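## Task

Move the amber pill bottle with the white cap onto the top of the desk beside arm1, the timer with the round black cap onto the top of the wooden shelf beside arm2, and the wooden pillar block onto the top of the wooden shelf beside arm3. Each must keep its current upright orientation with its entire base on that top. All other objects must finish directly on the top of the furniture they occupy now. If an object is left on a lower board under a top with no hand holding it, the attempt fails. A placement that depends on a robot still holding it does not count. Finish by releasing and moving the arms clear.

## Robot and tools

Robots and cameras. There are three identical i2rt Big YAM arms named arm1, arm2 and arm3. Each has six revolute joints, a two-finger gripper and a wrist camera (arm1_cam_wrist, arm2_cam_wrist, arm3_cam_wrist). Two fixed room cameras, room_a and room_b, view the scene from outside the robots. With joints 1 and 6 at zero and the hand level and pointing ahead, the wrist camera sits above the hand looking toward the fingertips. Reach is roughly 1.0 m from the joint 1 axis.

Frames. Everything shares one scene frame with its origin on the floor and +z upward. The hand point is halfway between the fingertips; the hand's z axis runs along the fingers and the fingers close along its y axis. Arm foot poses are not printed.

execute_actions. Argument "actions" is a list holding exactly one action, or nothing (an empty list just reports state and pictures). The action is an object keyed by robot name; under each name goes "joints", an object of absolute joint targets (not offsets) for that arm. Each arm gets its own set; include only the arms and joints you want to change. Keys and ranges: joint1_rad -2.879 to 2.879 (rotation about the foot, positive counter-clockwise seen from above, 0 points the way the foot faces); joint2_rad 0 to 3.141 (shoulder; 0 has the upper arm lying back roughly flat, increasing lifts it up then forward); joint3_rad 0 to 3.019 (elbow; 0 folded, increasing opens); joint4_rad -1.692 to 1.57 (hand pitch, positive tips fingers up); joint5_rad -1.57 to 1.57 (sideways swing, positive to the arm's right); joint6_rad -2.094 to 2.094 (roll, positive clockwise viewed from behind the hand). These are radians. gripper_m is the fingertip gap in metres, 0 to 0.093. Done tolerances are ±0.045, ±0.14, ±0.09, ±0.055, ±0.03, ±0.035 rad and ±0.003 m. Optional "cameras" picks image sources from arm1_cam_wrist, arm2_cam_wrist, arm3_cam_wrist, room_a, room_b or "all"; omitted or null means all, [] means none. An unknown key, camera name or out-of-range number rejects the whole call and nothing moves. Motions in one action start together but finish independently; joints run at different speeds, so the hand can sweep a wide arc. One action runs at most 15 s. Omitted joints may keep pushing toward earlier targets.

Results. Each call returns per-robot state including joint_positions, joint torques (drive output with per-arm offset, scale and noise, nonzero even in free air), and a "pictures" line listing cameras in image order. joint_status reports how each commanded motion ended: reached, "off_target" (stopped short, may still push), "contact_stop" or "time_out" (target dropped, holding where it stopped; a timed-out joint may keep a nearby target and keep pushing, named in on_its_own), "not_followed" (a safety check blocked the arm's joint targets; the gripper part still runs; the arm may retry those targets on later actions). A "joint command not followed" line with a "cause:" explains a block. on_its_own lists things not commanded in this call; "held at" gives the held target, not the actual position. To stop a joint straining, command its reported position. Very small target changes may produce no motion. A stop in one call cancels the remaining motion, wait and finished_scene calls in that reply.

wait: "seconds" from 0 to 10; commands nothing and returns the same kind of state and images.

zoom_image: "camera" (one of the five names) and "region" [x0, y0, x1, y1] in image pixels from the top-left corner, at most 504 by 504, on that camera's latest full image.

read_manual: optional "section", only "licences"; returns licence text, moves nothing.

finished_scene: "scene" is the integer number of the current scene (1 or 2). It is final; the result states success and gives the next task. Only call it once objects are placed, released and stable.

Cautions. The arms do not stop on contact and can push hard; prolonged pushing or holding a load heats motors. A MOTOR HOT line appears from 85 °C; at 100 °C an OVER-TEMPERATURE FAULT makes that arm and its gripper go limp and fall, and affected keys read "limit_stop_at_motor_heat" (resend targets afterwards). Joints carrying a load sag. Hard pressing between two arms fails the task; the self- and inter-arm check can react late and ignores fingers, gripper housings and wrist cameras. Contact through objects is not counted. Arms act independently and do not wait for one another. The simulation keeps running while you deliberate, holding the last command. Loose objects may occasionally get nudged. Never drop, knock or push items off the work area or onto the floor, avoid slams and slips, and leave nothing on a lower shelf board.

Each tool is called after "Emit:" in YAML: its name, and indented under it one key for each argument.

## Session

Emit:
execute_actions:
  actions: []

Scene clock: 0.00 s.
Joint torques (N m, as the arm reports them, + toward a larger angle): no reading
Motor temperatures (°C, as the motors report them): arm1=[25 28 28 27 27 25] | arm2=[28 28 30 25 24 27] | arm3=[27 29 29 25 28 25]
arm1.joint_positions: joint1_rad=+0.296 joint2_rad=+0.406 joint3_rad=+1.315 joint4_rad=-1.589 joint5_rad=+0.292 joint6_rad=-0.161 gripper_m=+0.095
arm1.joint_status: not commanded
arm1.hand: x=+0.2568 y=-0.1535 z=+1.4389 quat_wxyz=(-0.030, -0.804, -0.401, +0.438) (m; scene frame)
arm2.joint_positions: joint1_rad=-0.709 joint2_rad=+0.459 joint3_rad=+1.426 joint4_rad=-1.344 joint5_rad=-0.023 joint6_rad=-0.181 gripper_m=+0.095
arm2.joint_status: not commanded
arm2.hand: x=-0.0330 y=+1.3563 z=+1.3990 quat_wxyz=(+0.199, -0.814, +0.141, +0.527) (m; scene frame)
arm3.joint_positions: joint1_rad=+0.193 joint2_rad=+0.360 joint3_rad=+1.468 joint4_rad=-1.199 joint5_rad=-0.233 joint6_rad=-0.056 gripper_m=+0.095
arm3.joint_status: not commanded
arm3.hand: x=-0.3800 y=-1.1671 z=+1.5805 quat_wxyz=(-0.673, +0.082, -0.733, -0.052) (m; scene frame)
pictures: arm1_cam_wrist, arm2_cam_wrist, arm3_cam_wrist, room_a, room_b
Images, in order (width x height): arm1_cam_wrist 504x504, arm2_cam_wrist 504x504, arm3_cam_wrist 504x504, room_a 672x504, room_b 672x504.

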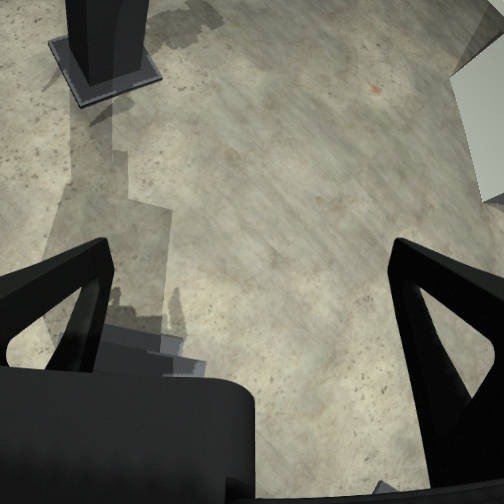

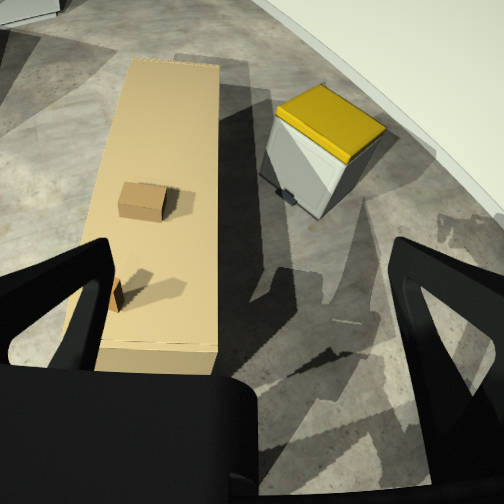

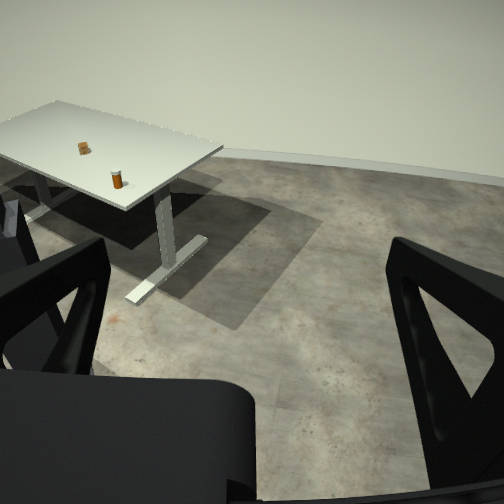

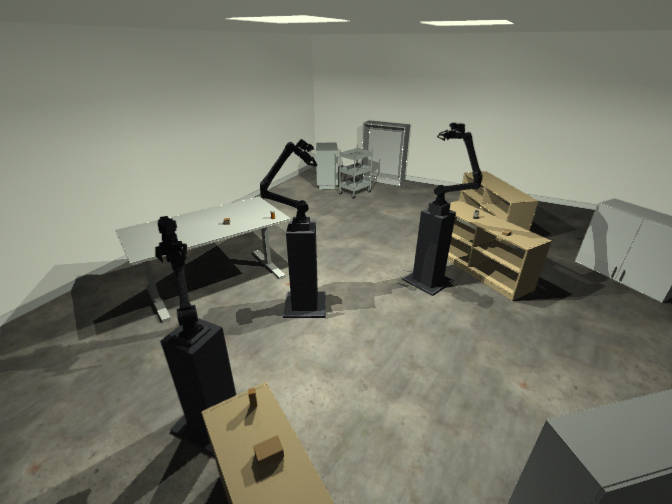

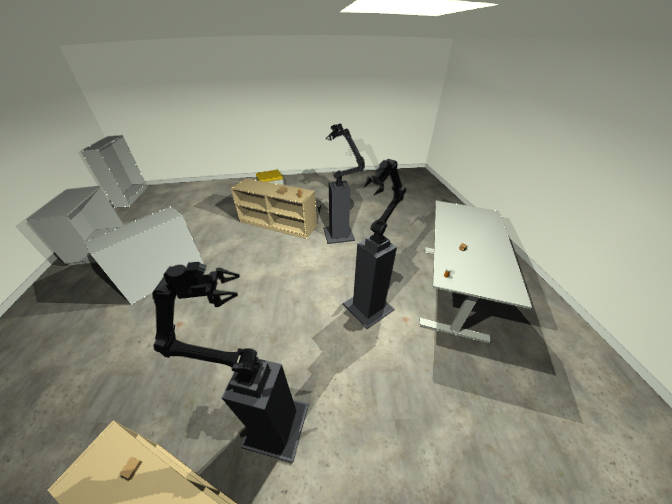

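Emit:
execute_actions:
  actions:
    - {"arm2":{"joints":{"joint1_rad":-0.15,"joint2_rad":1.52,"joint3_rad":1.3,"joint4_rad":-0.69,"joint5_rad":0,"joint6_rad":0}},"arm3":{"joints":{"joint1_rad":-1.85,"joint2_rad":1.52,"joint3_rad":1.3,"joint4_rad":-0.69,"joint5_rad":0,"joint6_rad":0}},"arm1":{"joints":{"joint1_rad":0.325,"joint2_rad":2.2,"joint3_rad":1.0,"joint4_rad":1.51,"joint5_rad":0,"joint6_rad":0.012}}}
  cameras: ["arm1_cam_wrist","arm2_cam_wrist","arm3_cam_wrist","room_a"]

Scene clock: 6.93 s.
Joint torques (N m, as the arm reports them, + toward a larger angle): arm1=[  2.6  -18.42   4.97   2.67  -0.16   0.15] | arm2=[ -0.85 -14.27  13.64   2.17  -0.02   0.04] | arm3=[  1.52 -17.11  10.34   1.59  -0.04   0.03]
Motor temperatures (°C, as the motors report them): arm1=[25 28 29 27 27 25] | arm2=[28 28 31 25 24 27] | arm3=[27 29 30 25 28 25]
arm1.joint_positions: joint1_rad=+0.314 joint2_rad=+2.208 joint3_rad=+1.000 joint4_rad=+1.484 joint5_rad=+0.003 joint6_rad=-0.003 gripper_m=+0.095
arm1.joint_status: all done
arm1.hand: x=-0.0331 y=-0.6210 z=+1.0404 quat_wxyz=(-0.351, -0.547, -0.269, +0.711) (m; scene frame)
arm2.joint_positions: joint1_rad=-0.148 joint2_rad=+1.517 joint3_rad=+1.289 joint4_rad=-0.706 joint5_rad=+0.001 joint6_rad=-0.010 gripper_m=+0.095
arm2.joint_status: all done
arm2.hand: x=-0.4821 y=+1.2768 z=+1.0401 quat_wxyz=(+0.007, -0.951, -0.011, +0.310) (m; scene frame)
arm3.joint_positions: joint1_rad=-1.856 joint2_rad=+1.527 joint3_rad=+1.288 joint4_rad=-0.705 joint5_rad=+0.001 joint6_rad=-0.006 gripper_m=+0.095
arm3.joint_status: all done
arm3.hand: x=-0.7793 y=-1.7109 z=+1.1555 quat_wxyz=(-0.153, -0.823, -0.478, +0.268) (m; scene frame)
pictures: arm1_cam_wrist, arm2_cam_wrist, arm3_cam_wrist, room_a
Images, in order (width x height): arm1_cam_wrist 504x504, arm2_cam_wrist 504x504, arm3_cam_wrist 504x504, room_a 672x504.

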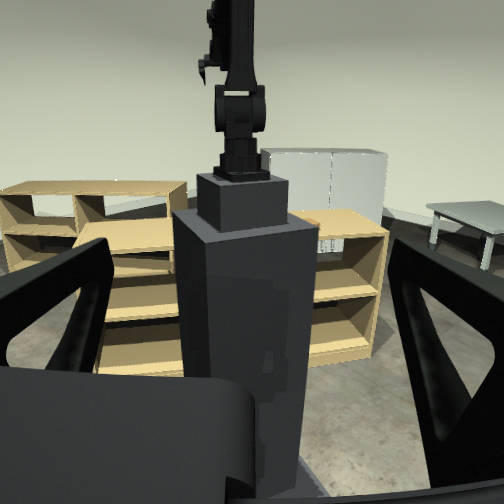

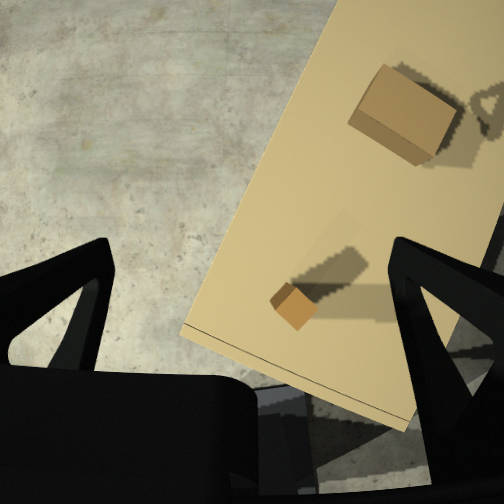

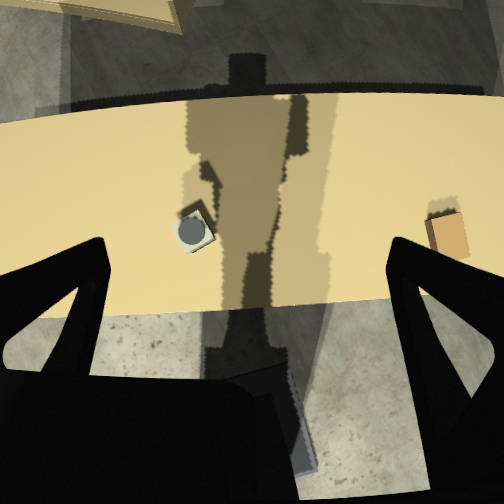

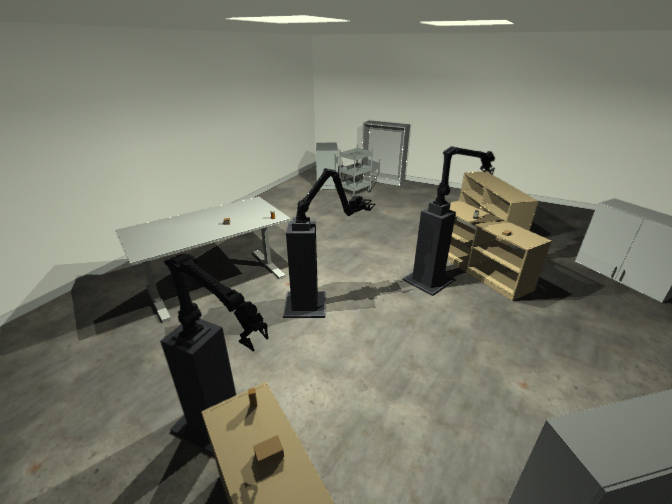

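Emit:
execute_actions:
  actions:
    - {"arm2":{"joints":{"joint1_rad":-0.252,"joint2_rad":1.885,"joint3_rad":1.345,"joint4_rad":-1.01,"joint6_rad":-1.0}},"arm3":{"joints":{"joint1_rad":-1.718,"joint2_rad":2.37,"joint3_rad":1.705,"joint4_rad":-0.872,"joint6_rad":-1.91}}}
  cameras: ["arm2_cam_wrist","arm3_cam_wrist","room_a"]

Scene clock: 21.27 s.
Joint torques (N m, as the arm reports them, + toward a larger angle): arm1=[  2.6  -18.45   4.98   2.66  -0.16   0.15] | arm2=[ -0.03 -19.36  11.72   0.46  -0.08  -0.14] | arm3=[  0.34 -28.68   8.66  -0.19  -0.08  -0.1 ]
Motor temperatures (°C, as the motors report them): arm1=[25 29 29 27 27 25] | arm2=[28 29 33 25 24 27] | arm3=[27 30 32 25 28 25]
arm1.joint_positions: joint1_rad=+0.314 joint2_rad=+2.208 joint3_rad=+1.000 joint4_rad=+1.484 joint5_rad=+0.003 joint6_rad=-0.003 gripper_m=+0.095
arm1.joint_status: not commanded
arm1.hand: x=-0.0331 y=-0.6210 z=+1.0404 quat_wxyz=(-0.351, -0.547, -0.269, +0.711) (m; scene frame)
arm2.joint_positions: joint1_rad=-0.262 joint2_rad=+1.897 joint3_rad=+1.327 joint4_rad=-1.002 joint5_rad=+0.000 joint6_rad=-0.990 gripper_m=+0.095
arm2.joint_status: all done
arm2.hand: x=-0.4188 y=+1.3401 z=+0.8285 quat_wxyz=(+0.005, -0.903, -0.429, -0.007) (m; scene frame)
arm3.joint_positions: joint1_rad=-1.711 joint2_rad=+2.385 joint3_rad=+1.678 joint4_rad=-0.864 joint5_rad=+0.000 joint6_rad=-1.902 gripper_m=+0.095
arm3.joint_status: all done
arm3.hand: x=-0.7188 y=-1.7909 z=+0.7806 quat_wxyz=(+0.000, -0.024, -1.000, +0.000) (m; scene frame)
pictures: arm2_cam_wrist, arm3_cam_wrist, room_a
Images, in order (width x height): arm2_cam_wrist 504x504, arm3_cam_wrist 504x504, room_a 672x504.

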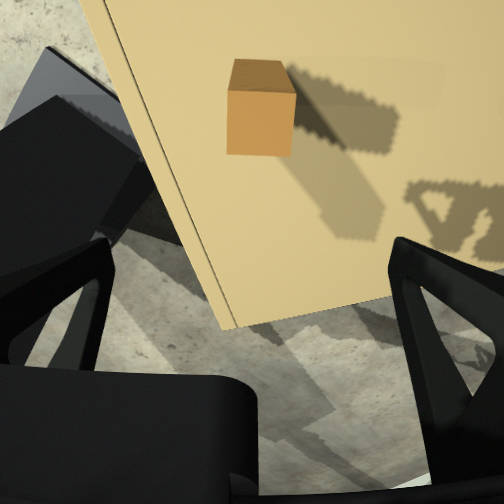

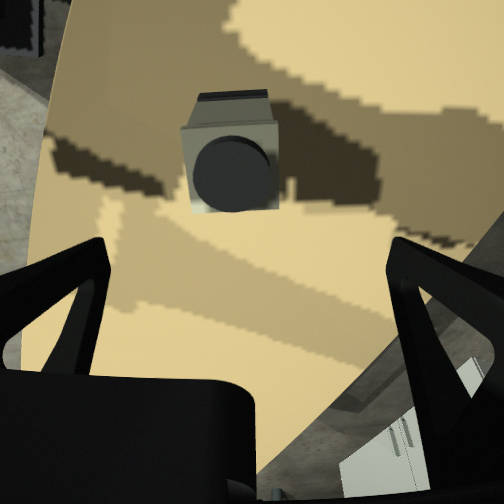

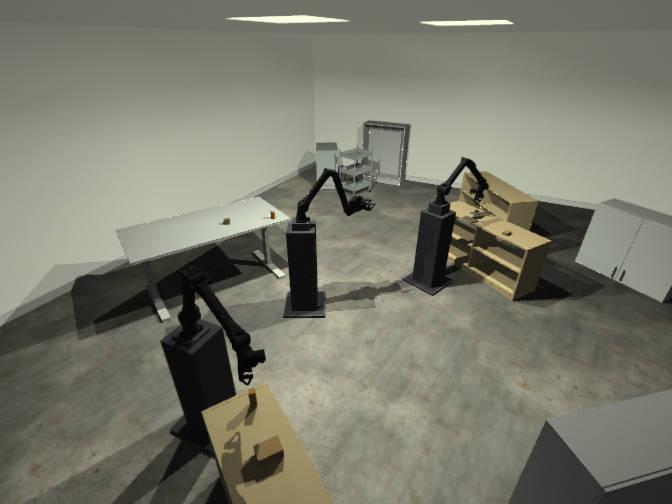

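Emit:
execute_actions:
  actions:
    - {"arm2":{"joints":{"joint2_rad":1.5}},"arm3":{"joints":{"joint1_rad":-1.738,"joint2_rad":2.58,"joint3_rad":1.748,"joint4_rad":-0.696,"joint6_rad":-1.98}}}
  cameras: ["arm3_cam_wrist"]

Scene clock: 29.80 s.
Joint torques (N m, as the arm reports them, + toward a larger angle): arm1=[  2.65 -18.49   4.97   2.66  -0.16   0.15] | arm2=[ -0.08 -11.58  14.18   1.09  -0.07  -0.11] | arm3=[  0.31 -27.52   6.89   0.5   -0.07  -0.11]
Motor temperatures (°C, as the motors report them): arm1=[25 30 29 27 27 25] | arm2=[28 29 34 25 24 27] | arm3=[27 32 32 25 28 25]
arm1.joint_positions: joint1_rad=+0.314 joint2_rad=+2.208 joint3_rad=+1.000 joint4_rad=+1.484 joint5_rad=+0.003 joint6_rad=-0.003 gripper_m=+0.095
arm1.joint_status: not commanded
arm1.hand: x=-0.0331 y=-0.6210 z=+1.0404 quat_wxyz=(-0.351, -0.547, -0.269, +0.711) (m; scene frame)
arm2.joint_positions: joint1_rad=-0.262 joint2_rad=+1.480 joint3_rad=+1.327 joint4_rad=-1.002 joint5_rad=+0.000 joint6_rad=-0.990 gripper_m=+0.095
arm2.joint_status: all done
arm2.hand: x=-0.4234 y=+1.3373 z=+1.0435 quat_wxyz=(+0.112, -0.884, -0.421, +0.170) (m; scene frame)
arm3.joint_positions: joint1_rad=-1.734 joint2_rad=+2.578 joint3_rad=+1.731 joint4_rad=-0.709 joint5_rad=+0.000 joint6_rad=-1.973 gripper_m=+0.095
arm3.joint_status: all done
arm3.hand: x=-0.7331 y=-1.7862 z=+0.6768 quat_wxyz=(+0.003, +0.000, -1.000, +0.007) (m; scene frame)
pictures: arm3_cam_wrist
Images, in order (width x height): arm3_cam_wrist 504x504.

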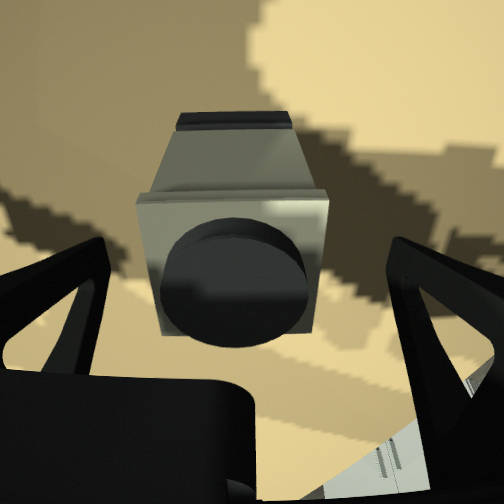

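Emit:
execute_actions:
  actions:
    - {"arm3":{"joints":{"joint1_rad":-1.72,"joint4_rad":-0.745,"gripper_m":0.07}}}
  cameras: []

Emit:
execute_actions:
  actions:
    - {"arm3":{"joints":{"gripper_m":0.03}}}
  cameras: ["arm3_cam_wrist"]

Emit:
execute_actions:
  actions:
    - {"arm3":{"joints":{"joint2_rad":2.2,"joint4_rad":-1.1}}}
  cameras: []

Emit:
execute_actions:
  actions:
    - {"arm3":{"joints":{"joint1_rad":1.156,"joint2_rad":2.02,"joint3_rad":1.975,"joint4_rad":-1.54,"joint6_rad":-1.565}},"arm2":{"joints":{"joint1_rad":1.607,"joint2_rad":1.9,"joint3_rad":2.085,"joint4_rad":-1.68,"joint6_rad":-1.62,"gripper_m":0.088}}}
  cameras: ["arm1_cam_wrist","room_a"]

Scene clock: 38.20 s.
Joint torques (N m, as the arm reports them, + toward a larger angle): arm1=[  2.66 -18.41   4.97   2.65  -0.16   0.15] | arm2=[ -0.01 -11.67  14.16   1.1   -0.07  -0.11] | arm3=[  1.12 -27.38   7.07  -0.45  -0.07  -0.12]
Motor temperatures (°C, as the motors report them): arm1=[25 30 29 27 27 25] | arm2=[28 29 34 25 24 27] | arm3=[27 32 32 25 28 25]
arm1.joint_positions: joint1_rad=+0.314 joint2_rad=+2.208 joint3_rad=+1.000 joint4_rad=+1.484 joint5_rad=+0.003 joint6_rad=-0.003 gripper_m=+0.095
arm1.joint_status: not commanded
arm1.hand: x=-0.0331 y=-0.6210 z=+1.0404 quat_wxyz=(-0.351, -0.547, -0.269, +0.711) (m; scene frame)
arm2.joint_positions: joint1_rad=-0.262 joint2_rad=+1.480 joint3_rad=+1.327 joint4_rad=-1.002 joint5_rad=+0.000 joint6_rad=-0.990 gripper_m=+0.095
arm2.joint_status: not commanded
arm2.hand: x=-0.4234 y=+1.3373 z=+1.0435 quat_wxyz=(+0.112, -0.884, -0.421, +0.170) (m; scene frame)
arm3.joint_positions: joint1_rad=-1.729 joint2_rad=+2.578 joint3_rad=+1.731 joint4_rad=-0.731 joint5_rad=+0.000 joint6_rad=-1.973 gripper_m=+0.070
arm3.joint_status: all done
arm3.hand: x=-0.7279 y=-1.7825 z=+0.6768 quat_wxyz=(-0.002, +0.002, -1.000, -0.003) (m; scene frame)
pictures: none
No camera images: the call's "cameras" was empty. Leave "cameras" out to get every camera's image.

Scene clock: 38.77 s.
Joint torques (N m, as the arm reports them, + toward a larger angle): arm1=[  2.64 -18.41   4.98   2.65  -0.16   0.15] | arm2=[  0.01 -11.63  14.15   1.12  -0.07  -0.11] | arm3=[  1.69 -27.3    7.06  -0.39  -0.06  -0.11]
Motor temperatures (°C, as the motors report them): arm1=[25 30 29 27 27 25] | arm2=[28 29 34 25 24 27] | arm3=[27 33 32 25 28 25]
arm1.joint_positions: joint1_rad=+0.314 joint2_rad=+2.208 joint3_rad=+1.000 joint4_rad=+1.484 joint5_rad=+0.003 joint6_rad=-0.003 gripper_m=+0.095
arm1.joint_status: not commanded
arm1.hand: x=-0.0331 y=-0.6210 z=+1.0404 quat_wxyz=(-0.351, -0.547, -0.269, +0.711) (m; scene frame)
arm2.joint_positions: joint1_rad=-0.262 joint2_rad=+1.480 joint3_rad=+1.327 joint4_rad=-1.002 joint5_rad=+0.000 joint6_rad=-0.990 gripper_m=+0.095
arm2.joint_status: not commanded
arm2.hand: x=-0.4234 y=+1.3373 z=+1.0435 quat_wxyz=(+0.112, -0.884, -0.421, +0.170) (m; scene frame)
arm3.joint_positions: joint1_rad=-1.729 joint2_rad=+2.578 joint3_rad=+1.731 joint4_rad=-0.731 joint5_rad=+0.000 joint6_rad=-1.973 gripper_m=+0.048
arm3.joint_status: gripper_m off_target (ended at +0.048, target +0.030)
arm3.hand: x=-0.7278 y=-1.7824 z=+0.6768 quat_wxyz=(-0.002, +0.002, -1.000, -0.003) (m; scene frame)
pictures: arm3_cam_wrist
Images, in order (width x height): arm3_cam_wrist 504x504.

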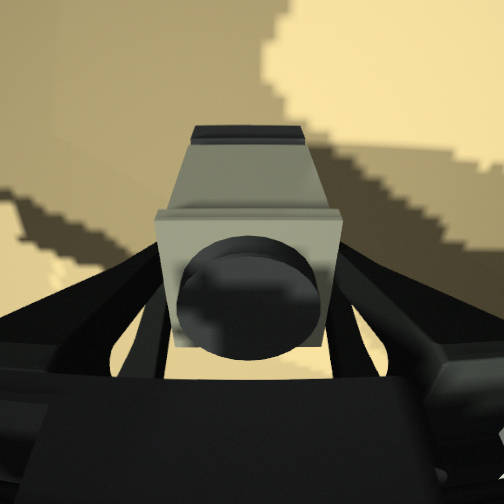

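Scene clock: 40.23 s.
Joint torques (N m, as the arm reports them, + toward a larger angle): arm1=[  2.65 -18.4    4.97   2.65  -0.16   0.15] | arm2=[  0.03 -11.69  14.16   1.1   -0.06  -0.1 ] | arm3=[  1.73 -23.72   8.6   -0.39  -0.06  -0.11]
Motor temperatures (°C, as the motors report them): arm1=[25 30 29 27 27 25] | arm2=[28 29 35 25 24 27] | arm3=[27 33 32 25 28 25]
arm1.joint_positions: joint1_rad=+0.314 joint2_rad=+2.208 joint3_rad=+1.000 joint4_rad=+1.484 joint5_rad=+0.003 joint6_rad=-0.003 gripper_m=+0.095
arm1.joint_status: not commanded
arm1.hand: x=-0.0331 y=-0.6210 z=+1.0404 quat_wxyz=(-0.351, -0.547, -0.269, +0.711) (m; scene frame)
arm2.joint_positions: joint1_rad=-0.262 joint2_rad=+1.480 joint3_rad=+1.327 joint4_rad=-1.002 joint5_rad=+0.000 joint6_rad=-0.990 gripper_m=+0.095
arm2.joint_status: not commanded
arm2.hand: x=-0.4234 y=+1.3373 z=+1.0435 quat_wxyz=(+0.112, -0.884, -0.421, +0.170) (m; scene frame)
arm3.joint_positions: joint1_rad=-1.729 joint2_rad=+2.179 joint3_rad=+1.740 joint4_rad=-1.086 joint5_rad=+0.000 joint6_rad=-1.973 gripper_m=+0.048
arm3.joint_status: all done
arm3.hand: x=-0.7361 y=-1.8020 z=+0.9278 quat_wxyz=(+0.009, +0.002, -1.000, +0.021) (m; scene frame)
pictures: none
No camera images: the call's "cameras" was empty. Leave "cameras" out to get every camera's image.

Scene clock: 42.97 s.
Joint torques (N m, as the arm reports them, + toward a larger angle): arm1=[  2.63 -18.44   4.97   2.67  -0.16   0.15] | arm2=[ -1.07 -22.34  14.06   0.37  -0.03  -0.13] | arm3=[  0.85 -25.48   8.9   -0.41   0.01   0.03]
Motor temperatures (°C, as the motors report them): arm1=[25 30 29 27 27 25] | arm2=[28 29 35 25 24 27] | arm3=[27 33 32 25 28 25]
arm1.joint_positions: joint1_rad=+0.314 joint2_rad=+2.208 joint3_rad=+1.000 joint4_rad=+1.484 joint5_rad=+0.003 joint6_rad=-0.003 gripper_m=+0.095
arm1.joint_status: not commanded
arm1.hand: x=-0.0331 y=-0.6210 z=+1.0404 quat_wxyz=(-0.351, -0.547, -0.269, +0.711) (m; scene frame)
arm2.joint_positions: joint1_rad=+1.617 joint2_rad=+1.918 joint3_rad=+2.061 joint4_rad=-1.669 joint5_rad=-0.001 joint6_rad=-1.610 gripper_m=+0.088
arm2.joint_status: all done
arm2.hand: x=+0.2273 y=+0.6902 z=+1.0800 quat_wxyz=(-0.006, +0.121, -0.992, +0.015) (m; scene frame)
arm3.joint_positions: joint1_rad=+1.160 joint2_rad=+2.019 joint3_rad=+1.971 joint4_rad=-1.525 joint5_rad=-0.002 joint6_rad=-1.571 gripper_m=+0.048
arm3.joint_status: all done
arm3.hand: x=-0.1042 y=-0.7018 z=+1.1109 quat_wxyz=(+0.001, +0.948, -0.319, -0.002) (m; scene frame)
pictures: arm1_cam_wrist, room_a
Images, in order (width x height): arm1_cam_wrist 504x504, room_a 672x504.

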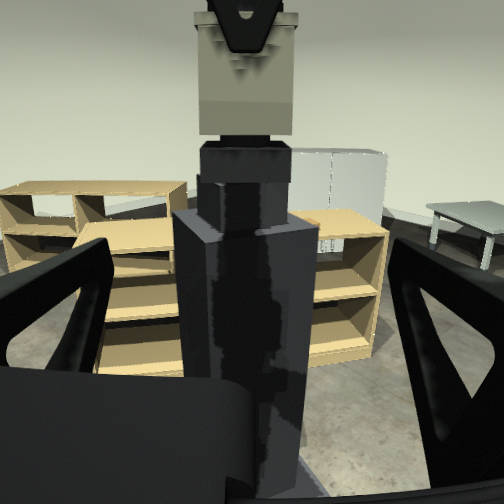

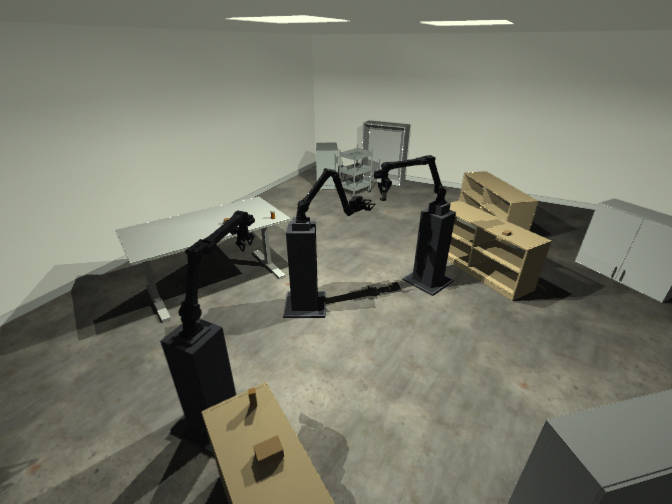

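Emit:
execute_actions:
  actions:
    - {"arm1":{"joints":{"joint1_rad":0.33,"joint2_rad":2.252,"joint3_rad":1.375,"joint4_rad":1.21}}}
  cameras: ["arm1_cam_wrist","arm3_cam_wrist"]

Emit:
execute_actions:
  actions:
    - {"arm1":{"joints":{"gripper_m":0.03}}}
  cameras: ["arm1_cam_wrist","arm3_cam_wrist"]

Scene clock: 47.50 s.
Joint torques (N m, as the arm reports them, + toward a larger angle): arm1=[  2.64 -22.3   10.72   1.35  -0.16   0.15] | arm2=[ -1.06 -22.38  14.07   0.37  -0.03  -0.13] | arm3=[  0.51 -24.7    9.    -0.36  -0.02   0.03]
Motor temperatures (°C, as the motors report them): arm1=[25 30 29 27 27 25] | arm2=[28 30 35 25 24 27] | arm3=[27 33 32 25 28 25]
arm1.joint_positions: joint1_rad=+0.319 joint2_rad=+2.266 joint3_rad=+1.342 joint4_rad=+1.222 joint5_rad=+0.003 joint6_rad=-0.003 gripper_m=+0.095
arm1.joint_status: all done
arm1.hand: x=-0.0957 y=-0.7097 z=+1.0795 quat_wxyz=(-0.356, -0.538, -0.267, +0.716) (m; scene frame)
arm2.joint_positions: joint1_rad=+1.617 joint2_rad=+1.918 joint3_rad=+2.061 joint4_rad=-1.669 joint5_rad=-0.001 joint6_rad=-1.610 gripper_m=+0.088
arm2.joint_status: not commanded
arm2.hand: x=+0.2273 y=+0.6902 z=+1.0800 quat_wxyz=(-0.006, +0.121, -0.992, +0.015) (m; scene frame)
arm3.joint_positions: joint1_rad=+1.160 joint2_rad=+2.019 joint3_rad=+1.971 joint4_rad=-1.525 joint5_rad=-0.002 joint6_rad=-1.571 gripper_m=+0.048
arm3.joint_status: not commanded
arm3.hand: x=-0.1042 y=-0.7018 z=+1.1109 quat_wxyz=(+0.001, +0.948, -0.319, -0.002) (m; scene frame)
pictures: arm1_cam_wrist, arm3_cam_wrist
Images, in order (width x height): arm1_cam_wrist 504x504, arm3_cam_wrist 504x504.

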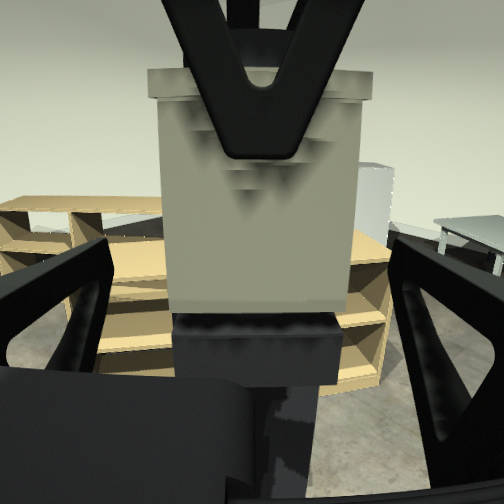

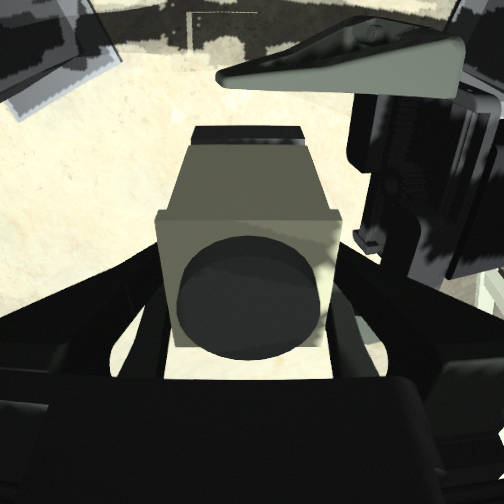

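Scene clock: 48.13 s.
Joint torques (N m, as the arm reports them, + toward a larger angle): arm1=[  2.59 -22.41  10.72   1.33  -0.13   0.14] | arm2=[ -0.98 -22.35  14.04   0.35  -0.03  -0.14] | arm3=[  0.25 -24.72   9.02  -0.39  -0.15   0.02]
Motor temperatures (°C, as the motors report them): arm1=[25 30 30 27 27 25] | arm2=[28 30 35 25 24 27] | arm3=[27 33 32 25 28 25]
arm1.joint_positions: joint1_rad=+0.319 joint2_rad=+2.266 joint3_rad=+1.342 joint4_rad=+1.222 joint5_rad=+0.002 joint6_rad=-0.002 gripper_m=+0.045
arm1.joint_status: gripper_m off_target (ended at +0.045, target +0.030)
arm1.hand: x=-0.0956 y=-0.7098 z=+1.0794 quat_wxyz=(-0.356, -0.538, -0.267, +0.715) (m; scene frame)
arm2.joint_positions: joint1_rad=+1.617 joint2_rad=+1.918 joint3_rad=+2.061 joint4_rad=-1.669 joint5_rad=-0.001 joint6_rad=-1.610 gripper_m=+0.088
arm2.joint_status: not commanded
arm2.hand: x=+0.2273 y=+0.6902 z=+1.0800 quat_wxyz=(-0.006, +0.121, -0.992, +0.015) (m; scene frame)
arm3.joint_positions: joint1_rad=+1.160 joint2_rad=+2.019 joint3_rad=+1.971 joint4_rad=-1.526 joint5_rad=+0.002 joint6_rad=-1.569 gripper_m=+0.048
arm3.joint_status: not commanded
arm3.hand: x=-0.1034 y=-0.7025 z=+1.1109 quat_wxyz=(+0.002, +0.947, -0.320, +0.001) (m; scene frame)
pictures: arm1_cam_wrist, arm3_cam_wrist
Images, in order (width x height): arm1_cam_wrist 504x504, arm3_cam_wrist 504x504.

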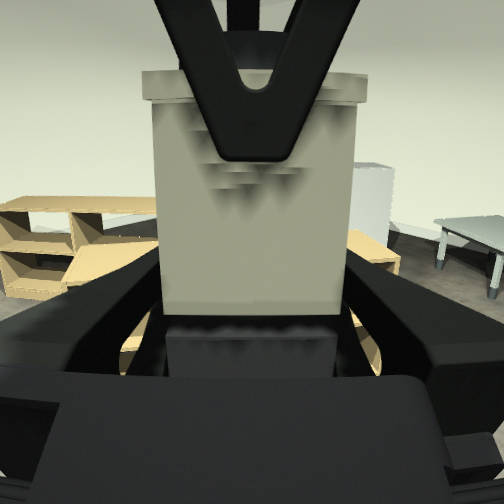

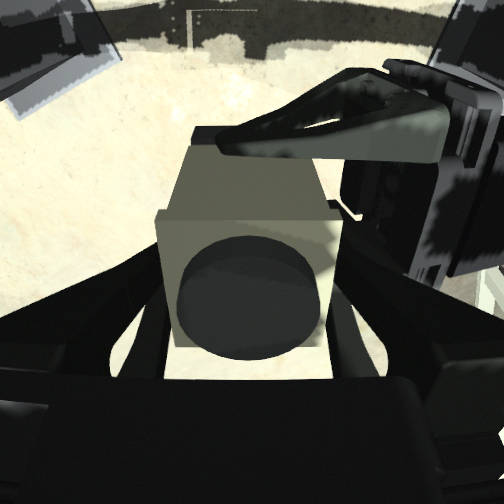

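Emit:
execute_actions:
  actions:
    - {"arm3":{"joints":{"gripper_m":0.085}}}
  cameras: []

Emit:
execute_actions:
  actions:
    - {"arm3":{"joints":{"joint2_rad":1.8}}}
  cameras: []

Emit:
execute_actions:
  actions:
    - {"arm1":{"joints":{"joint1_rad":-1.965,"joint2_rad":2.55,"joint3_rad":1.51,"joint4_rad":1.4}}}
  cameras: ["arm2_cam_wrist"]

Emit:
execute_actions:
  actions:
    - {"arm2":{"joints":{"joint2_rad":1.935,"joint3_rad":1.86,"joint4_rad":-1.47}}}
  cameras: ["arm1_cam_wrist","arm2_cam_wrist"]

Scene clock: 56.33 s.
Joint torques (N m, as the arm reports them, + toward a larger angle): arm1=[  2.66 -22.36  10.67   1.54  -0.13   0.14] | arm2=[ -1.1  -22.35  14.04   0.36  -0.03  -0.14] | arm3=[  0.51 -24.21   8.79  -0.33  -0.15   0.01]
Motor temperatures (°C, as the motors report them): arm1=[25 31 31 27 27 25] | arm2=[28 31 35 25 24 27] | arm3=[27 33 33 25 28 25]
arm1.joint_positions: joint1_rad=+0.319 joint2_rad=+2.266 joint3_rad=+1.342 joint4_rad=+1.216 joint5_rad=+0.002 joint6_rad=-0.002 gripper_m=+0.045
arm1.joint_status: not commanded
arm1.hand: x=-0.0959 y=-0.7101 z=+1.0780 quat_wxyz=(-0.356, -0.540, -0.268, +0.714) (m; scene frame)
arm2.joint_positions: joint1_rad=+1.617 joint2_rad=+1.918 joint3_rad=+2.061 joint4_rad=-1.669 joint5_rad=-0.001 joint6_rad=-1.610 gripper_m=+0.088
arm2.joint_status: not commanded
arm2.hand: x=+0.2273 y=+0.6902 z=+1.0800 quat_wxyz=(-0.006, +0.121, -0.992, +0.015) (m; scene frame)
arm3.joint_positions: joint1_rad=+1.160 joint2_rad=+2.019 joint3_rad=+1.971 joint4_rad=-1.526 joint5_rad=+0.002 joint6_rad=-1.569 gripper_m=+0.085
arm3.joint_status: all done
arm3.hand: x=-0.1035 y=-0.7025 z=+1.1109 quat_wxyz=(+0.002, +0.947, -0.320, +0.000) (m; scene frame)
pictures: none
No camera images: the call's "cameras" was empty. Leave "cameras" out to get every camera's image.

Scene clock: 57.63 s.
Joint torques (N m, as the arm reports them, + toward a larger angle): arm1=[  2.62 -22.45  10.74   1.53  -0.13   0.14] | arm2=[ -1.03 -22.29  14.05   0.35  -0.03  -0.14] | arm3=[  0.57 -18.32  10.12   0.01  -0.14   0.03]
Motor temperatures (°C, as the motors report them): arm1=[25 31 31 27 27 25] | arm2=[28 31 35 25 24 27] | arm3=[27 33 33 25 28 25]
arm1.joint_positions: joint1_rad=+0.319 joint2_rad=+2.266 joint3_rad=+1.342 joint4_rad=+1.216 joint5_rad=+0.002 joint6_rad=-0.002 gripper_m=+0.045
arm1.joint_status: not commanded
arm1.hand: x=-0.0959 y=-0.7101 z=+1.0780 quat_wxyz=(-0.356, -0.540, -0.268, +0.714) (m; scene frame)
arm2.joint_positions: joint1_rad=+1.617 joint2_rad=+1.918 joint3_rad=+2.061 joint4_rad=-1.669 joint5_rad=-0.001 joint6_rad=-1.610 gripper_m=+0.088
arm2.joint_status: not commanded
arm2.hand: x=+0.2273 y=+0.6902 z=+1.0800 quat_wxyz=(-0.006, +0.121, -0.992, +0.015) (m; scene frame)
arm3.joint_positions: joint1_rad=+1.160 joint2_rad=+1.773 joint3_rad=+1.958 joint4_rad=-1.526 joint5_rad=+0.002 joint6_rad=-1.569 gripper_m=+0.085
arm3.joint_status: all done
arm3.hand: x=-0.1229 y=-0.7280 z=+1.2519 quat_wxyz=(-0.108, +0.941, -0.318, +0.037) (m; scene frame)
pictures: none
No camera images: the call's "cameras" was empty. Leave "cameras" out to get every camera's image.

Scene clock: 60.03 s.
Joint torques (N m, as the arm reports them, + toward a larger angle): arm1=[  1.97 -24.97   7.6    2.9   -0.13   0.13] | arm2=[ -1.09 -22.32  14.03   0.35  -0.03  -0.13] | arm3=[  0.48 -18.2   10.1   -0.01  -0.15   0.03]
Motor temperatures (°C, as the motors report them): arm1=[26 31 31 27 27 25] | arm2=[28 31 35 25 24 27] | arm3=[27 33 33 25 28 25]
arm1.joint_positions: joint1_rad=-1.972 joint2_rad=+2.578 joint3_rad=+1.497 joint4_rad=+1.366 joint5_rad=+0.003 joint6_rad=-0.001 gripper_m=+0.045
arm1.joint_status: all done
arm1.hand: x=+0.2159 y=+0.6935 z=+0.9612 quat_wxyz=(+0.511, -0.466, +0.372, +0.620) (m; scene frame)
arm2.joint_positions: joint1_rad=+1.617 joint2_rad=+1.918 joint3_rad=+2.061 joint4_rad=-1.669 joint5_rad=-0.001 joint6_rad=-1.610 gripper_m=+0.088
arm2.joint_status: not commanded
arm2.hand: x=+0.2273 y=+0.6902 z=+1.0800 quat_wxyz=(-0.006, +0.121, -0.992, +0.015) (m; scene frame)
arm3.joint_positions: joint1_rad=+1.160 joint2_rad=+1.773 joint3_rad=+1.958 joint4_rad=-1.526 joint5_rad=+0.002 joint6_rad=-1.569 gripper_m=+0.085
arm3.joint_status: not commanded
arm3.hand: x=-0.1229 y=-0.7280 z=+1.2519 quat_wxyz=(-0.108, +0.941, -0.318, +0.037) (m; scene frame)
pictures: arm2_cam_wrist
Images, in order (width x height): arm2_cam_wrist 504x504.

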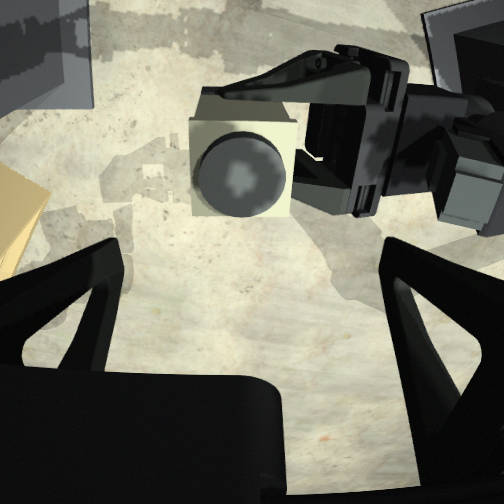

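Scene clock: 61.13 s.
Joint torques (N m, as the arm reports them, + toward a larger angle): arm1=[  2.   -24.88   7.59   2.9   -0.13   0.14] | arm2=[ -1.06 -19.55  12.16   1.09  -0.03  -0.13] | arm3=[  0.57 -18.19  10.14   0.01  -0.16   0.03]
Motor temperatures (°C, as the motors report them): arm1=[26 31 31 27 27 25] | arm2=[28 31 35 25 24 27] | arm3=[27 33 33 25 28 25]
arm1.joint_positions: joint1_rad=-1.972 joint2_rad=+2.578 joint3_rad=+1.497 joint4_rad=+1.366 joint5_rad=+0.003 joint6_rad=-0.001 gripper_m=+0.045
arm1.joint_status: not commanded
arm1.hand: x=+0.2159 y=+0.6935 z=+0.9612 quat_wxyz=(+0.511, -0.466, +0.372, +0.620) (m; scene frame)
arm2.joint_positions: joint1_rad=+1.617 joint2_rad=+1.920 joint3_rad=+1.855 joint4_rad=-1.482 joint5_rad=-0.001 joint6_rad=-1.610 gripper_m=+0.088
arm2.joint_status: all done
arm2.hand: x=+0.2275 y=+0.6927 z=+0.9998 quat_wxyz=(-0.006, +0.121, -0.993, +0.005) (m; scene frame)
arm3.joint_positions: joint1_rad=+1.160 joint2_rad=+1.773 joint3_rad=+1.958 joint4_rad=-1.526 joint5_rad=+0.002 joint6_rad=-1.569 gripper_m=+0.085
arm3.joint_status: not commanded
arm3.hand: x=-0.1229 y=-0.7280 z=+1.2519 quat_wxyz=(-0.108, +0.941, -0.318, +0.037) (m; scene frame)
pictures: arm1_cam_wrist, arm2_cam_wrist
Images, in order (width x height): arm1_cam_wrist 504x504, arm2_cam_wrist 504x504.

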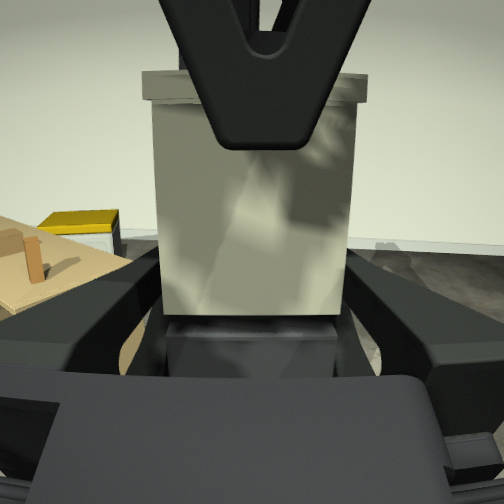

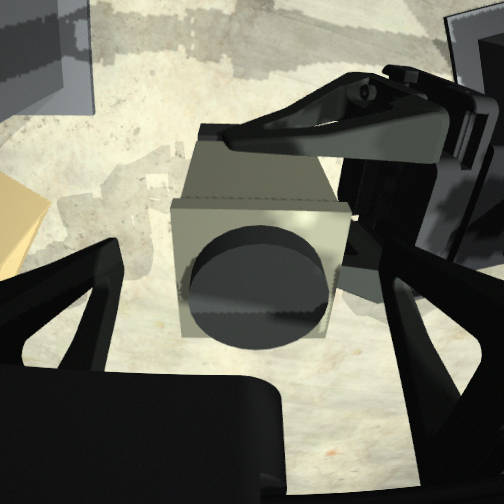

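Emit:
execute_actions:
  actions:
    - {"arm2":{"joints":{"gripper_m":0.03}}}
  cameras: ["arm1_cam_wrist"]

Emit:
execute_actions:
  actions:
    - {"arm1":{"joints":{"gripper_m":0.093}}}
  cameras: []

Emit:
execute_actions:
  actions:
    - {"arm2":{"joints":{"joint2_rad":1.7,"joint4_rad":-1.68}},"arm1":{"joints":{"joint3_rad":1.15,"joint4_rad":1.55}}}
  cameras: []

Emit:
execute_actions:
  actions:
    - {"arm2":{"joints":{"joint1_rad":-0.52,"joint2_rad":1.85,"joint3_rad":1.55,"joint4_rad":-1.25}}}
  cameras: []

Emit:
execute_actions:
  actions:
    - {"arm2":{"joints":{"joint2_rad":2.19,"joint4_rad":-0.89}},"arm1":{"joints":{"joint2_rad":2.4,"joint3_rad":1.06}}}
  cameras: ["arm1_cam_wrist","arm2_cam_wrist","room_a"]

Scene clock: 72.80 s.
Joint torques (N m, as the arm reports them, + toward a larger angle): arm1=[  1.9  -24.83   7.58   2.86  -0.04   0.12] | arm2=[ -1.06 -19.24  12.22   0.99  -0.04  -0.15] | arm3=[  0.4  -18.15  10.17   0.01  -0.15   0.04]
Motor temperatures (°C, as the motors report them): arm1=[25 32 31 27 27 25] | arm2=[28 31 35 25 24 27] | arm3=[27 32 34 25 28 25]
arm1.joint_positions: joint1_rad=-1.972 joint2_rad=+2.578 joint3_rad=+1.497 joint4_rad=+1.367 joint5_rad=+0.000 joint6_rad=+0.000 gripper_m=+0.045
arm1.joint_status: not commanded
arm1.hand: x=+0.2155 y=+0.6933 z=+0.9615 quat_wxyz=(+0.510, -0.466, +0.372, +0.621) (m; scene frame)
arm2.joint_positions: joint1_rad=+1.616 joint2_rad=+1.920 joint3_rad=+1.855 joint4_rad=-1.479 joint5_rad=-0.001 joint6_rad=-1.610 gripper_m=+0.047
arm2.joint_status: gripper_m off_target (ended at +0.047, target +0.030)
arm2.hand: x=+0.2272 y=+0.6918 z=+0.9998 quat_wxyz=(-0.006, +0.121, -0.993, +0.006) (m; scene frame)
arm3.joint_positions: joint1_rad=+1.160 joint2_rad=+1.773 joint3_rad=+1.958 joint4_rad=-1.526 joint5_rad=+0.002 joint6_rad=-1.569 gripper_m=+0.085
arm3.joint_status: not commanded
arm3.hand: x=-0.1229 y=-0.7280 z=+1.2519 quat_wxyz=(-0.108, +0.941, -0.318, +0.037) (m; scene frame)
pictures: arm1_cam_wrist
Images, in order (width x height): arm1_cam_wrist 504x504.

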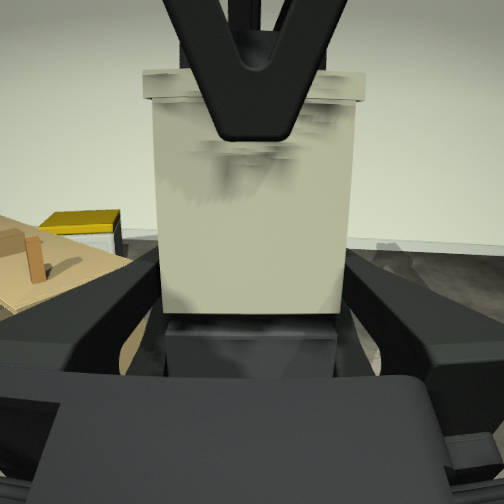

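Scene clock: 73.43 s.
Joint torques (N m, as the arm reports them, + toward a larger angle): arm1=[  1.96 -24.88   7.59   2.61  -0.04   0.12] | arm2=[ -0.99 -19.3   12.19   1.    -0.04  -0.13] | arm3=[  0.69 -18.    10.12   0.    -0.15   0.04]
Motor temperatures (°C, as the motors report them): arm1=[25 32 31 27 27 25] | arm2=[28 31 35 25 24 27] | arm3=[27 32 34 25 28 25]
arm1.joint_positions: joint1_rad=-1.972 joint2_rad=+2.578 joint3_rad=+1.497 joint4_rad=+1.374 joint5_rad=+0.000 joint6_rad=+0.000 gripper_m=+0.093
arm1.joint_status: all done
arm1.hand: x=+0.2156 y=+0.6929 z=+0.9635 quat_wxyz=(+0.511, -0.463, +0.370, +0.622) (m; scene frame)
arm2.joint_positions: joint1_rad=+1.616 joint2_rad=+1.920 joint3_rad=+1.855 joint4_rad=-1.479 joint5_rad=-0.001 joint6_rad=-1.610 gripper_m=+0.047
arm2.joint_status: not commanded
arm2.hand: x=+0.2272 y=+0.6918 z=+0.9998 quat_wxyz=(-0.006, +0.121, -0.993, +0.006) (m; scene frame)
arm3.joint_positions: joint1_rad=+1.160 joint2_rad=+1.773 joint3_rad=+1.958 joint4_rad=-1.526 joint5_rad=+0.002 joint6_rad=-1.569 gripper_m=+0.085
arm3.joint_status: not commanded
arm3.hand: x=-0.1229 y=-0.7280 z=+1.2519 quat_wxyz=(-0.108, +0.941, -0.318, +0.037) (m; scene frame)
pictures: none
No camera images: the call's "cameras" was empty. Leave "cameras" out to get every camera's image.

Scene clock: 74.77 s.
Joint torques (N m, as the arm reports them, + toward a larger angle): arm1=[  2.01 -20.24   3.14   2.76  -0.04   0.12] | arm2=[ -1.02 -15.23  13.45   0.51  -0.04  -0.13] | arm3=[  0.71 -18.11  10.15   0.    -0.13   0.03]
Motor temperatures (°C, as the motors report them): arm1=[25 32 31 27 27 25] | arm2=[28 31 35 25 24 27] | arm3=[27 32 34 25 28 25]
arm1.joint_positions: joint1_rad=-1.972 joint2_rad=+2.566 joint3_rad=+1.152 joint4_rad=+1.523 joint5_rad=+0.000 joint6_rad=+0.000 gripper_m=+0.093
arm1.joint_status: all done
arm1.hand: x=+0.2395 y=+0.5835 z=+0.8824 quat_wxyz=(+0.475, -0.518, +0.415, +0.577) (m; scene frame)
arm2.joint_positions: joint1_rad=+1.616 joint2_rad=+1.684 joint3_rad=+1.842 joint4_rad=-1.673 joint5_rad=-0.001 joint6_rad=-1.611 gripper_m=+0.047
arm2.joint_status: all done
arm2.hand: x=+0.2103 y=+0.7682 z=+1.1223 quat_wxyz=(-0.007, +0.121, -0.992, +0.021) (m; scene frame)
arm3.joint_positions: joint1_rad=+1.160 joint2_rad=+1.773 joint3_rad=+1.958 joint4_rad=-1.526 joint5_rad=+0.002 joint6_rad=-1.569 gripper_m=+0.085
arm3.joint_status: not commanded
arm3.hand: x=-0.1229 y=-0.7280 z=+1.2519 quat_wxyz=(-0.108, +0.941, -0.318, +0.037) (m; scene frame)
pictures: none
No camera images: the call's "cameras" was empty. Leave "cameras" out to get every camera's image.

Scene clock: 77.03 s.
Joint torques (N m, as the arm reports them, + toward a larger angle): arm1=[  1.98 -20.33   3.09   2.76  -0.04   0.12] | arm2=[ -0.07 -21.16  12.69   0.54  -0.13  -0.13] | arm3=[  0.54 -18.29  10.18   0.04  -0.15   0.03]
Motor temperatures (°C, as the motors report them): arm1=[25 31 30 27 27 25] | arm2=[28 31 35 25 24 27] | arm3=[27 32 34 25 28 25]
arm1.joint_positions: joint1_rad=-1.972 joint2_rad=+2.566 joint3_rad=+1.152 joint4_rad=+1.523 joint5_rad=+0.000 joint6_rad=+0.000 gripper_m=+0.093
arm1.joint_status: not commanded
arm1.hand: x=+0.2395 y=+0.5835 z=+0.8824 quat_wxyz=(+0.475, -0.518, +0.415, +0.577) (m; scene frame)
arm2.joint_positions: joint1_rad=-0.530 joint2_rad=+1.874 joint3_rad=+1.533 joint4_rad=-1.247 joint5_rad=+0.002 joint6_rad=-1.611 gripper_m=+0.047
arm2.joint_status: all done
arm2.hand: x=-0.4108 y=+1.4859 z=+0.9132 quat_wxyz=(-0.003, -0.814, -0.581, -0.012) (m; scene frame)
arm3.joint_positions: joint1_rad=+1.160 joint2_rad=+1.773 joint3_rad=+1.958 joint4_rad=-1.526 joint5_rad=+0.002 joint6_rad=-1.569 gripper_m=+0.085
arm3.joint_status: not commanded
arm3.hand: x=-0.1229 y=-0.7280 z=+1.2519 quat_wxyz=(-0.108, +0.941, -0.318, +0.037) (m; scene frame)
pictures: none
No camera images: the call's "cameras" was empty. Leave "cameras" out to get every camera's image.

Scene clock: 78.33 s.
Joint torques (N m, as the arm reports them, + toward a larger angle): arm1=[  2.05 -18.6    3.95   2.5   -0.03   0.12] | arm2=[ -0.14 -23.98  11.45   1.    -0.12  -0.13] | arm3=[  0.58 -18.    10.15  -0.01  -0.14   0.04]
Motor temperatures (°C, as the motors report them): arm1=[25 31 30 27 27 25] | arm2=[28 31 35 25 24 27] | arm3=[27 32 34 25 28 25]
arm1.joint_positions: joint1_rad=-1.972 joint2_rad=+2.402 joint3_rad=+1.060 joint4_rad=+1.530 joint5_rad=+0.000 joint6_rad=+0.000 gripper_m=+0.093
arm1.joint_status: all done
arm1.hand: x=+0.2396 y=+0.5776 z=+0.9625 quat_wxyz=(+0.491, -0.495, +0.396, +0.597) (m; scene frame)
arm2.joint_positions: joint1_rad=-0.530 joint2_rad=+2.211 joint3_rad=+1.527 joint4_rad=-0.901 joint5_rad=+0.002 joint6_rad=-1.612 gripper_m=+0.047
arm2.joint_status: all done
arm2.hand: x=-0.4465 y=+1.5030 z=+0.7218 quat_wxyz=(-0.001, -0.814, -0.581, -0.011) (m; scene frame)
arm3.joint_positions: joint1_rad=+1.160 joint2_rad=+1.773 joint3_rad=+1.958 joint4_rad=-1.526 joint5_rad=+0.002 joint6_rad=-1.569 gripper_m=+0.085
arm3.joint_status: not commanded
arm3.hand: x=-0.1229 y=-0.7280 z=+1.2519 quat_wxyz=(-0.108, +0.941, -0.318, +0.037) (m; scene frame)
pictures: arm1_cam_wrist, arm2_cam_wrist, room_a
Images, in order (width x height): arm1_cam_wrist 504x504, arm2_cam_wrist 504x504, room_a 672x504.

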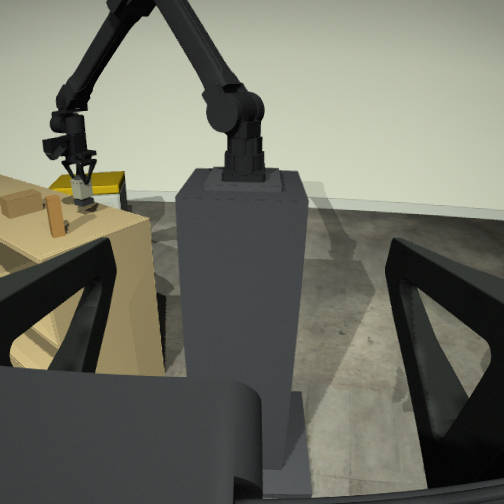

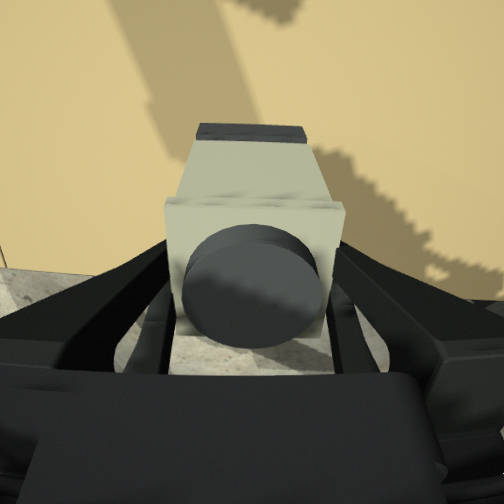

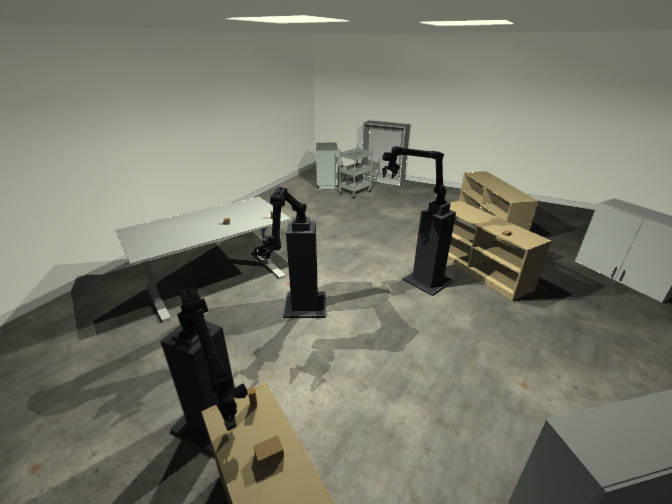

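Edge margin fine. Lower.

Emit:
execute_actions:
  actions:
    - {"arm2":{"joints":{"joint2_rad":2.275,"joint4_rad":-0.825}}}
  cameras: ["arm1_cam_wrist","arm2_cam_wrist"]

Emit:
zoom_image:
  camera: "arm1_cam_wrist"
  region: [0,130,150,260]

Scene clock: 83.07 s.
Joint torques (N m, as the arm reports them, + toward a larger angle): arm1=[  2.01 -18.49   3.95   2.47  -0.04   0.12] | arm2=[ -0.08 -20.72  11.19   1.05  -0.13  -0.13] | arm3=[  0.68 -18.1   10.17  -0.03  -0.13   0.04]
Motor temperatures (°C, as the motors report them): arm1=[25 31 30 27 27 25] | arm2=[28 31 35 25 24 27] | arm3=[27 32 34 25 28 25]
arm1.joint_positions: joint1_rad=-1.972 joint2_rad=+2.402 joint3_rad=+1.060 joint4_rad=+1.530 joint5_rad=+0.000 joint6_rad=+0.000 gripper_m=+0.093
arm1.joint_status: not commanded
arm1.hand: x=+0.2396 y=+0.5776 z=+0.9625 quat_wxyz=(+0.491, -0.495, +0.396, +0.597) (m; scene frame)
arm2.joint_positions: joint1_rad=-0.530 joint2_rad=+2.258 joint3_rad=+1.527 joint4_rad=-0.836 joint5_rad=+0.002 joint6_rad=-1.612 gripper_m=+0.047
arm2.joint_status: all done
arm2.hand: x=-0.4510 y=+1.5052 z=+0.6947 quat_wxyz=(+0.006, -0.814, -0.581, -0.006) (m; scene frame)
arm3.joint_positions: joint1_rad=+1.160 joint2_rad=+1.773 joint3_rad=+1.958 joint4_rad=-1.526 joint5_rad=+0.002 joint6_rad=-1.569 gripper_m=+0.085
arm3.joint_status: not commanded
arm3.hand: x=-0.1229 y=-0.7280 z=+1.2519 quat_wxyz=(-0.108, +0.941, -0.318, +0.037) (m; scene frame)
pictures: arm1_cam_wrist, arm2_cam_wrist
Images, in order (width x height): arm1_cam_wrist 504x504, arm2_cam_wrist 504x504.

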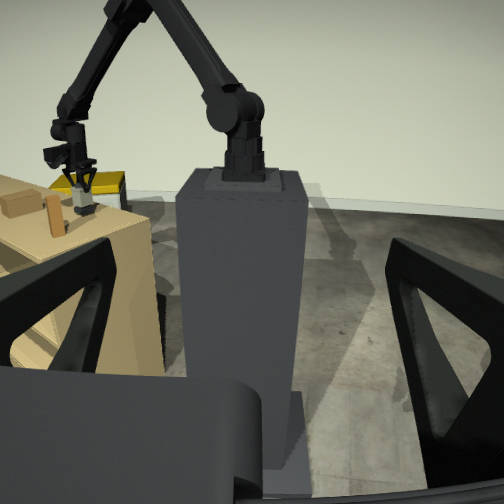

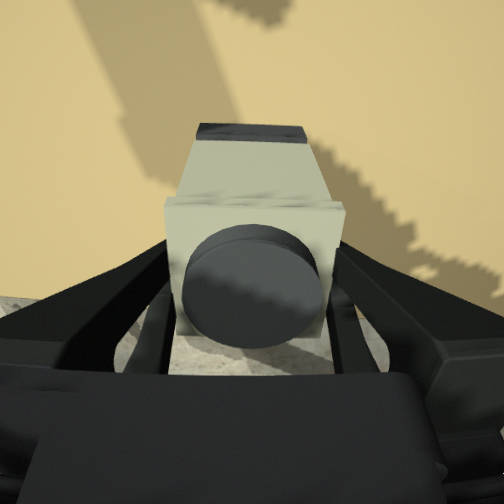

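Region (0, 130, 150, 260) of arm1_cam_wrist's 504x504 image, scaled by 3.360, with more detail than that image has; it fills the top 437 rows of this view, and the rest is white.

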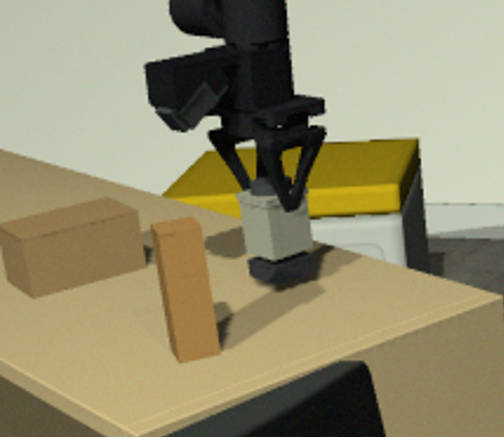

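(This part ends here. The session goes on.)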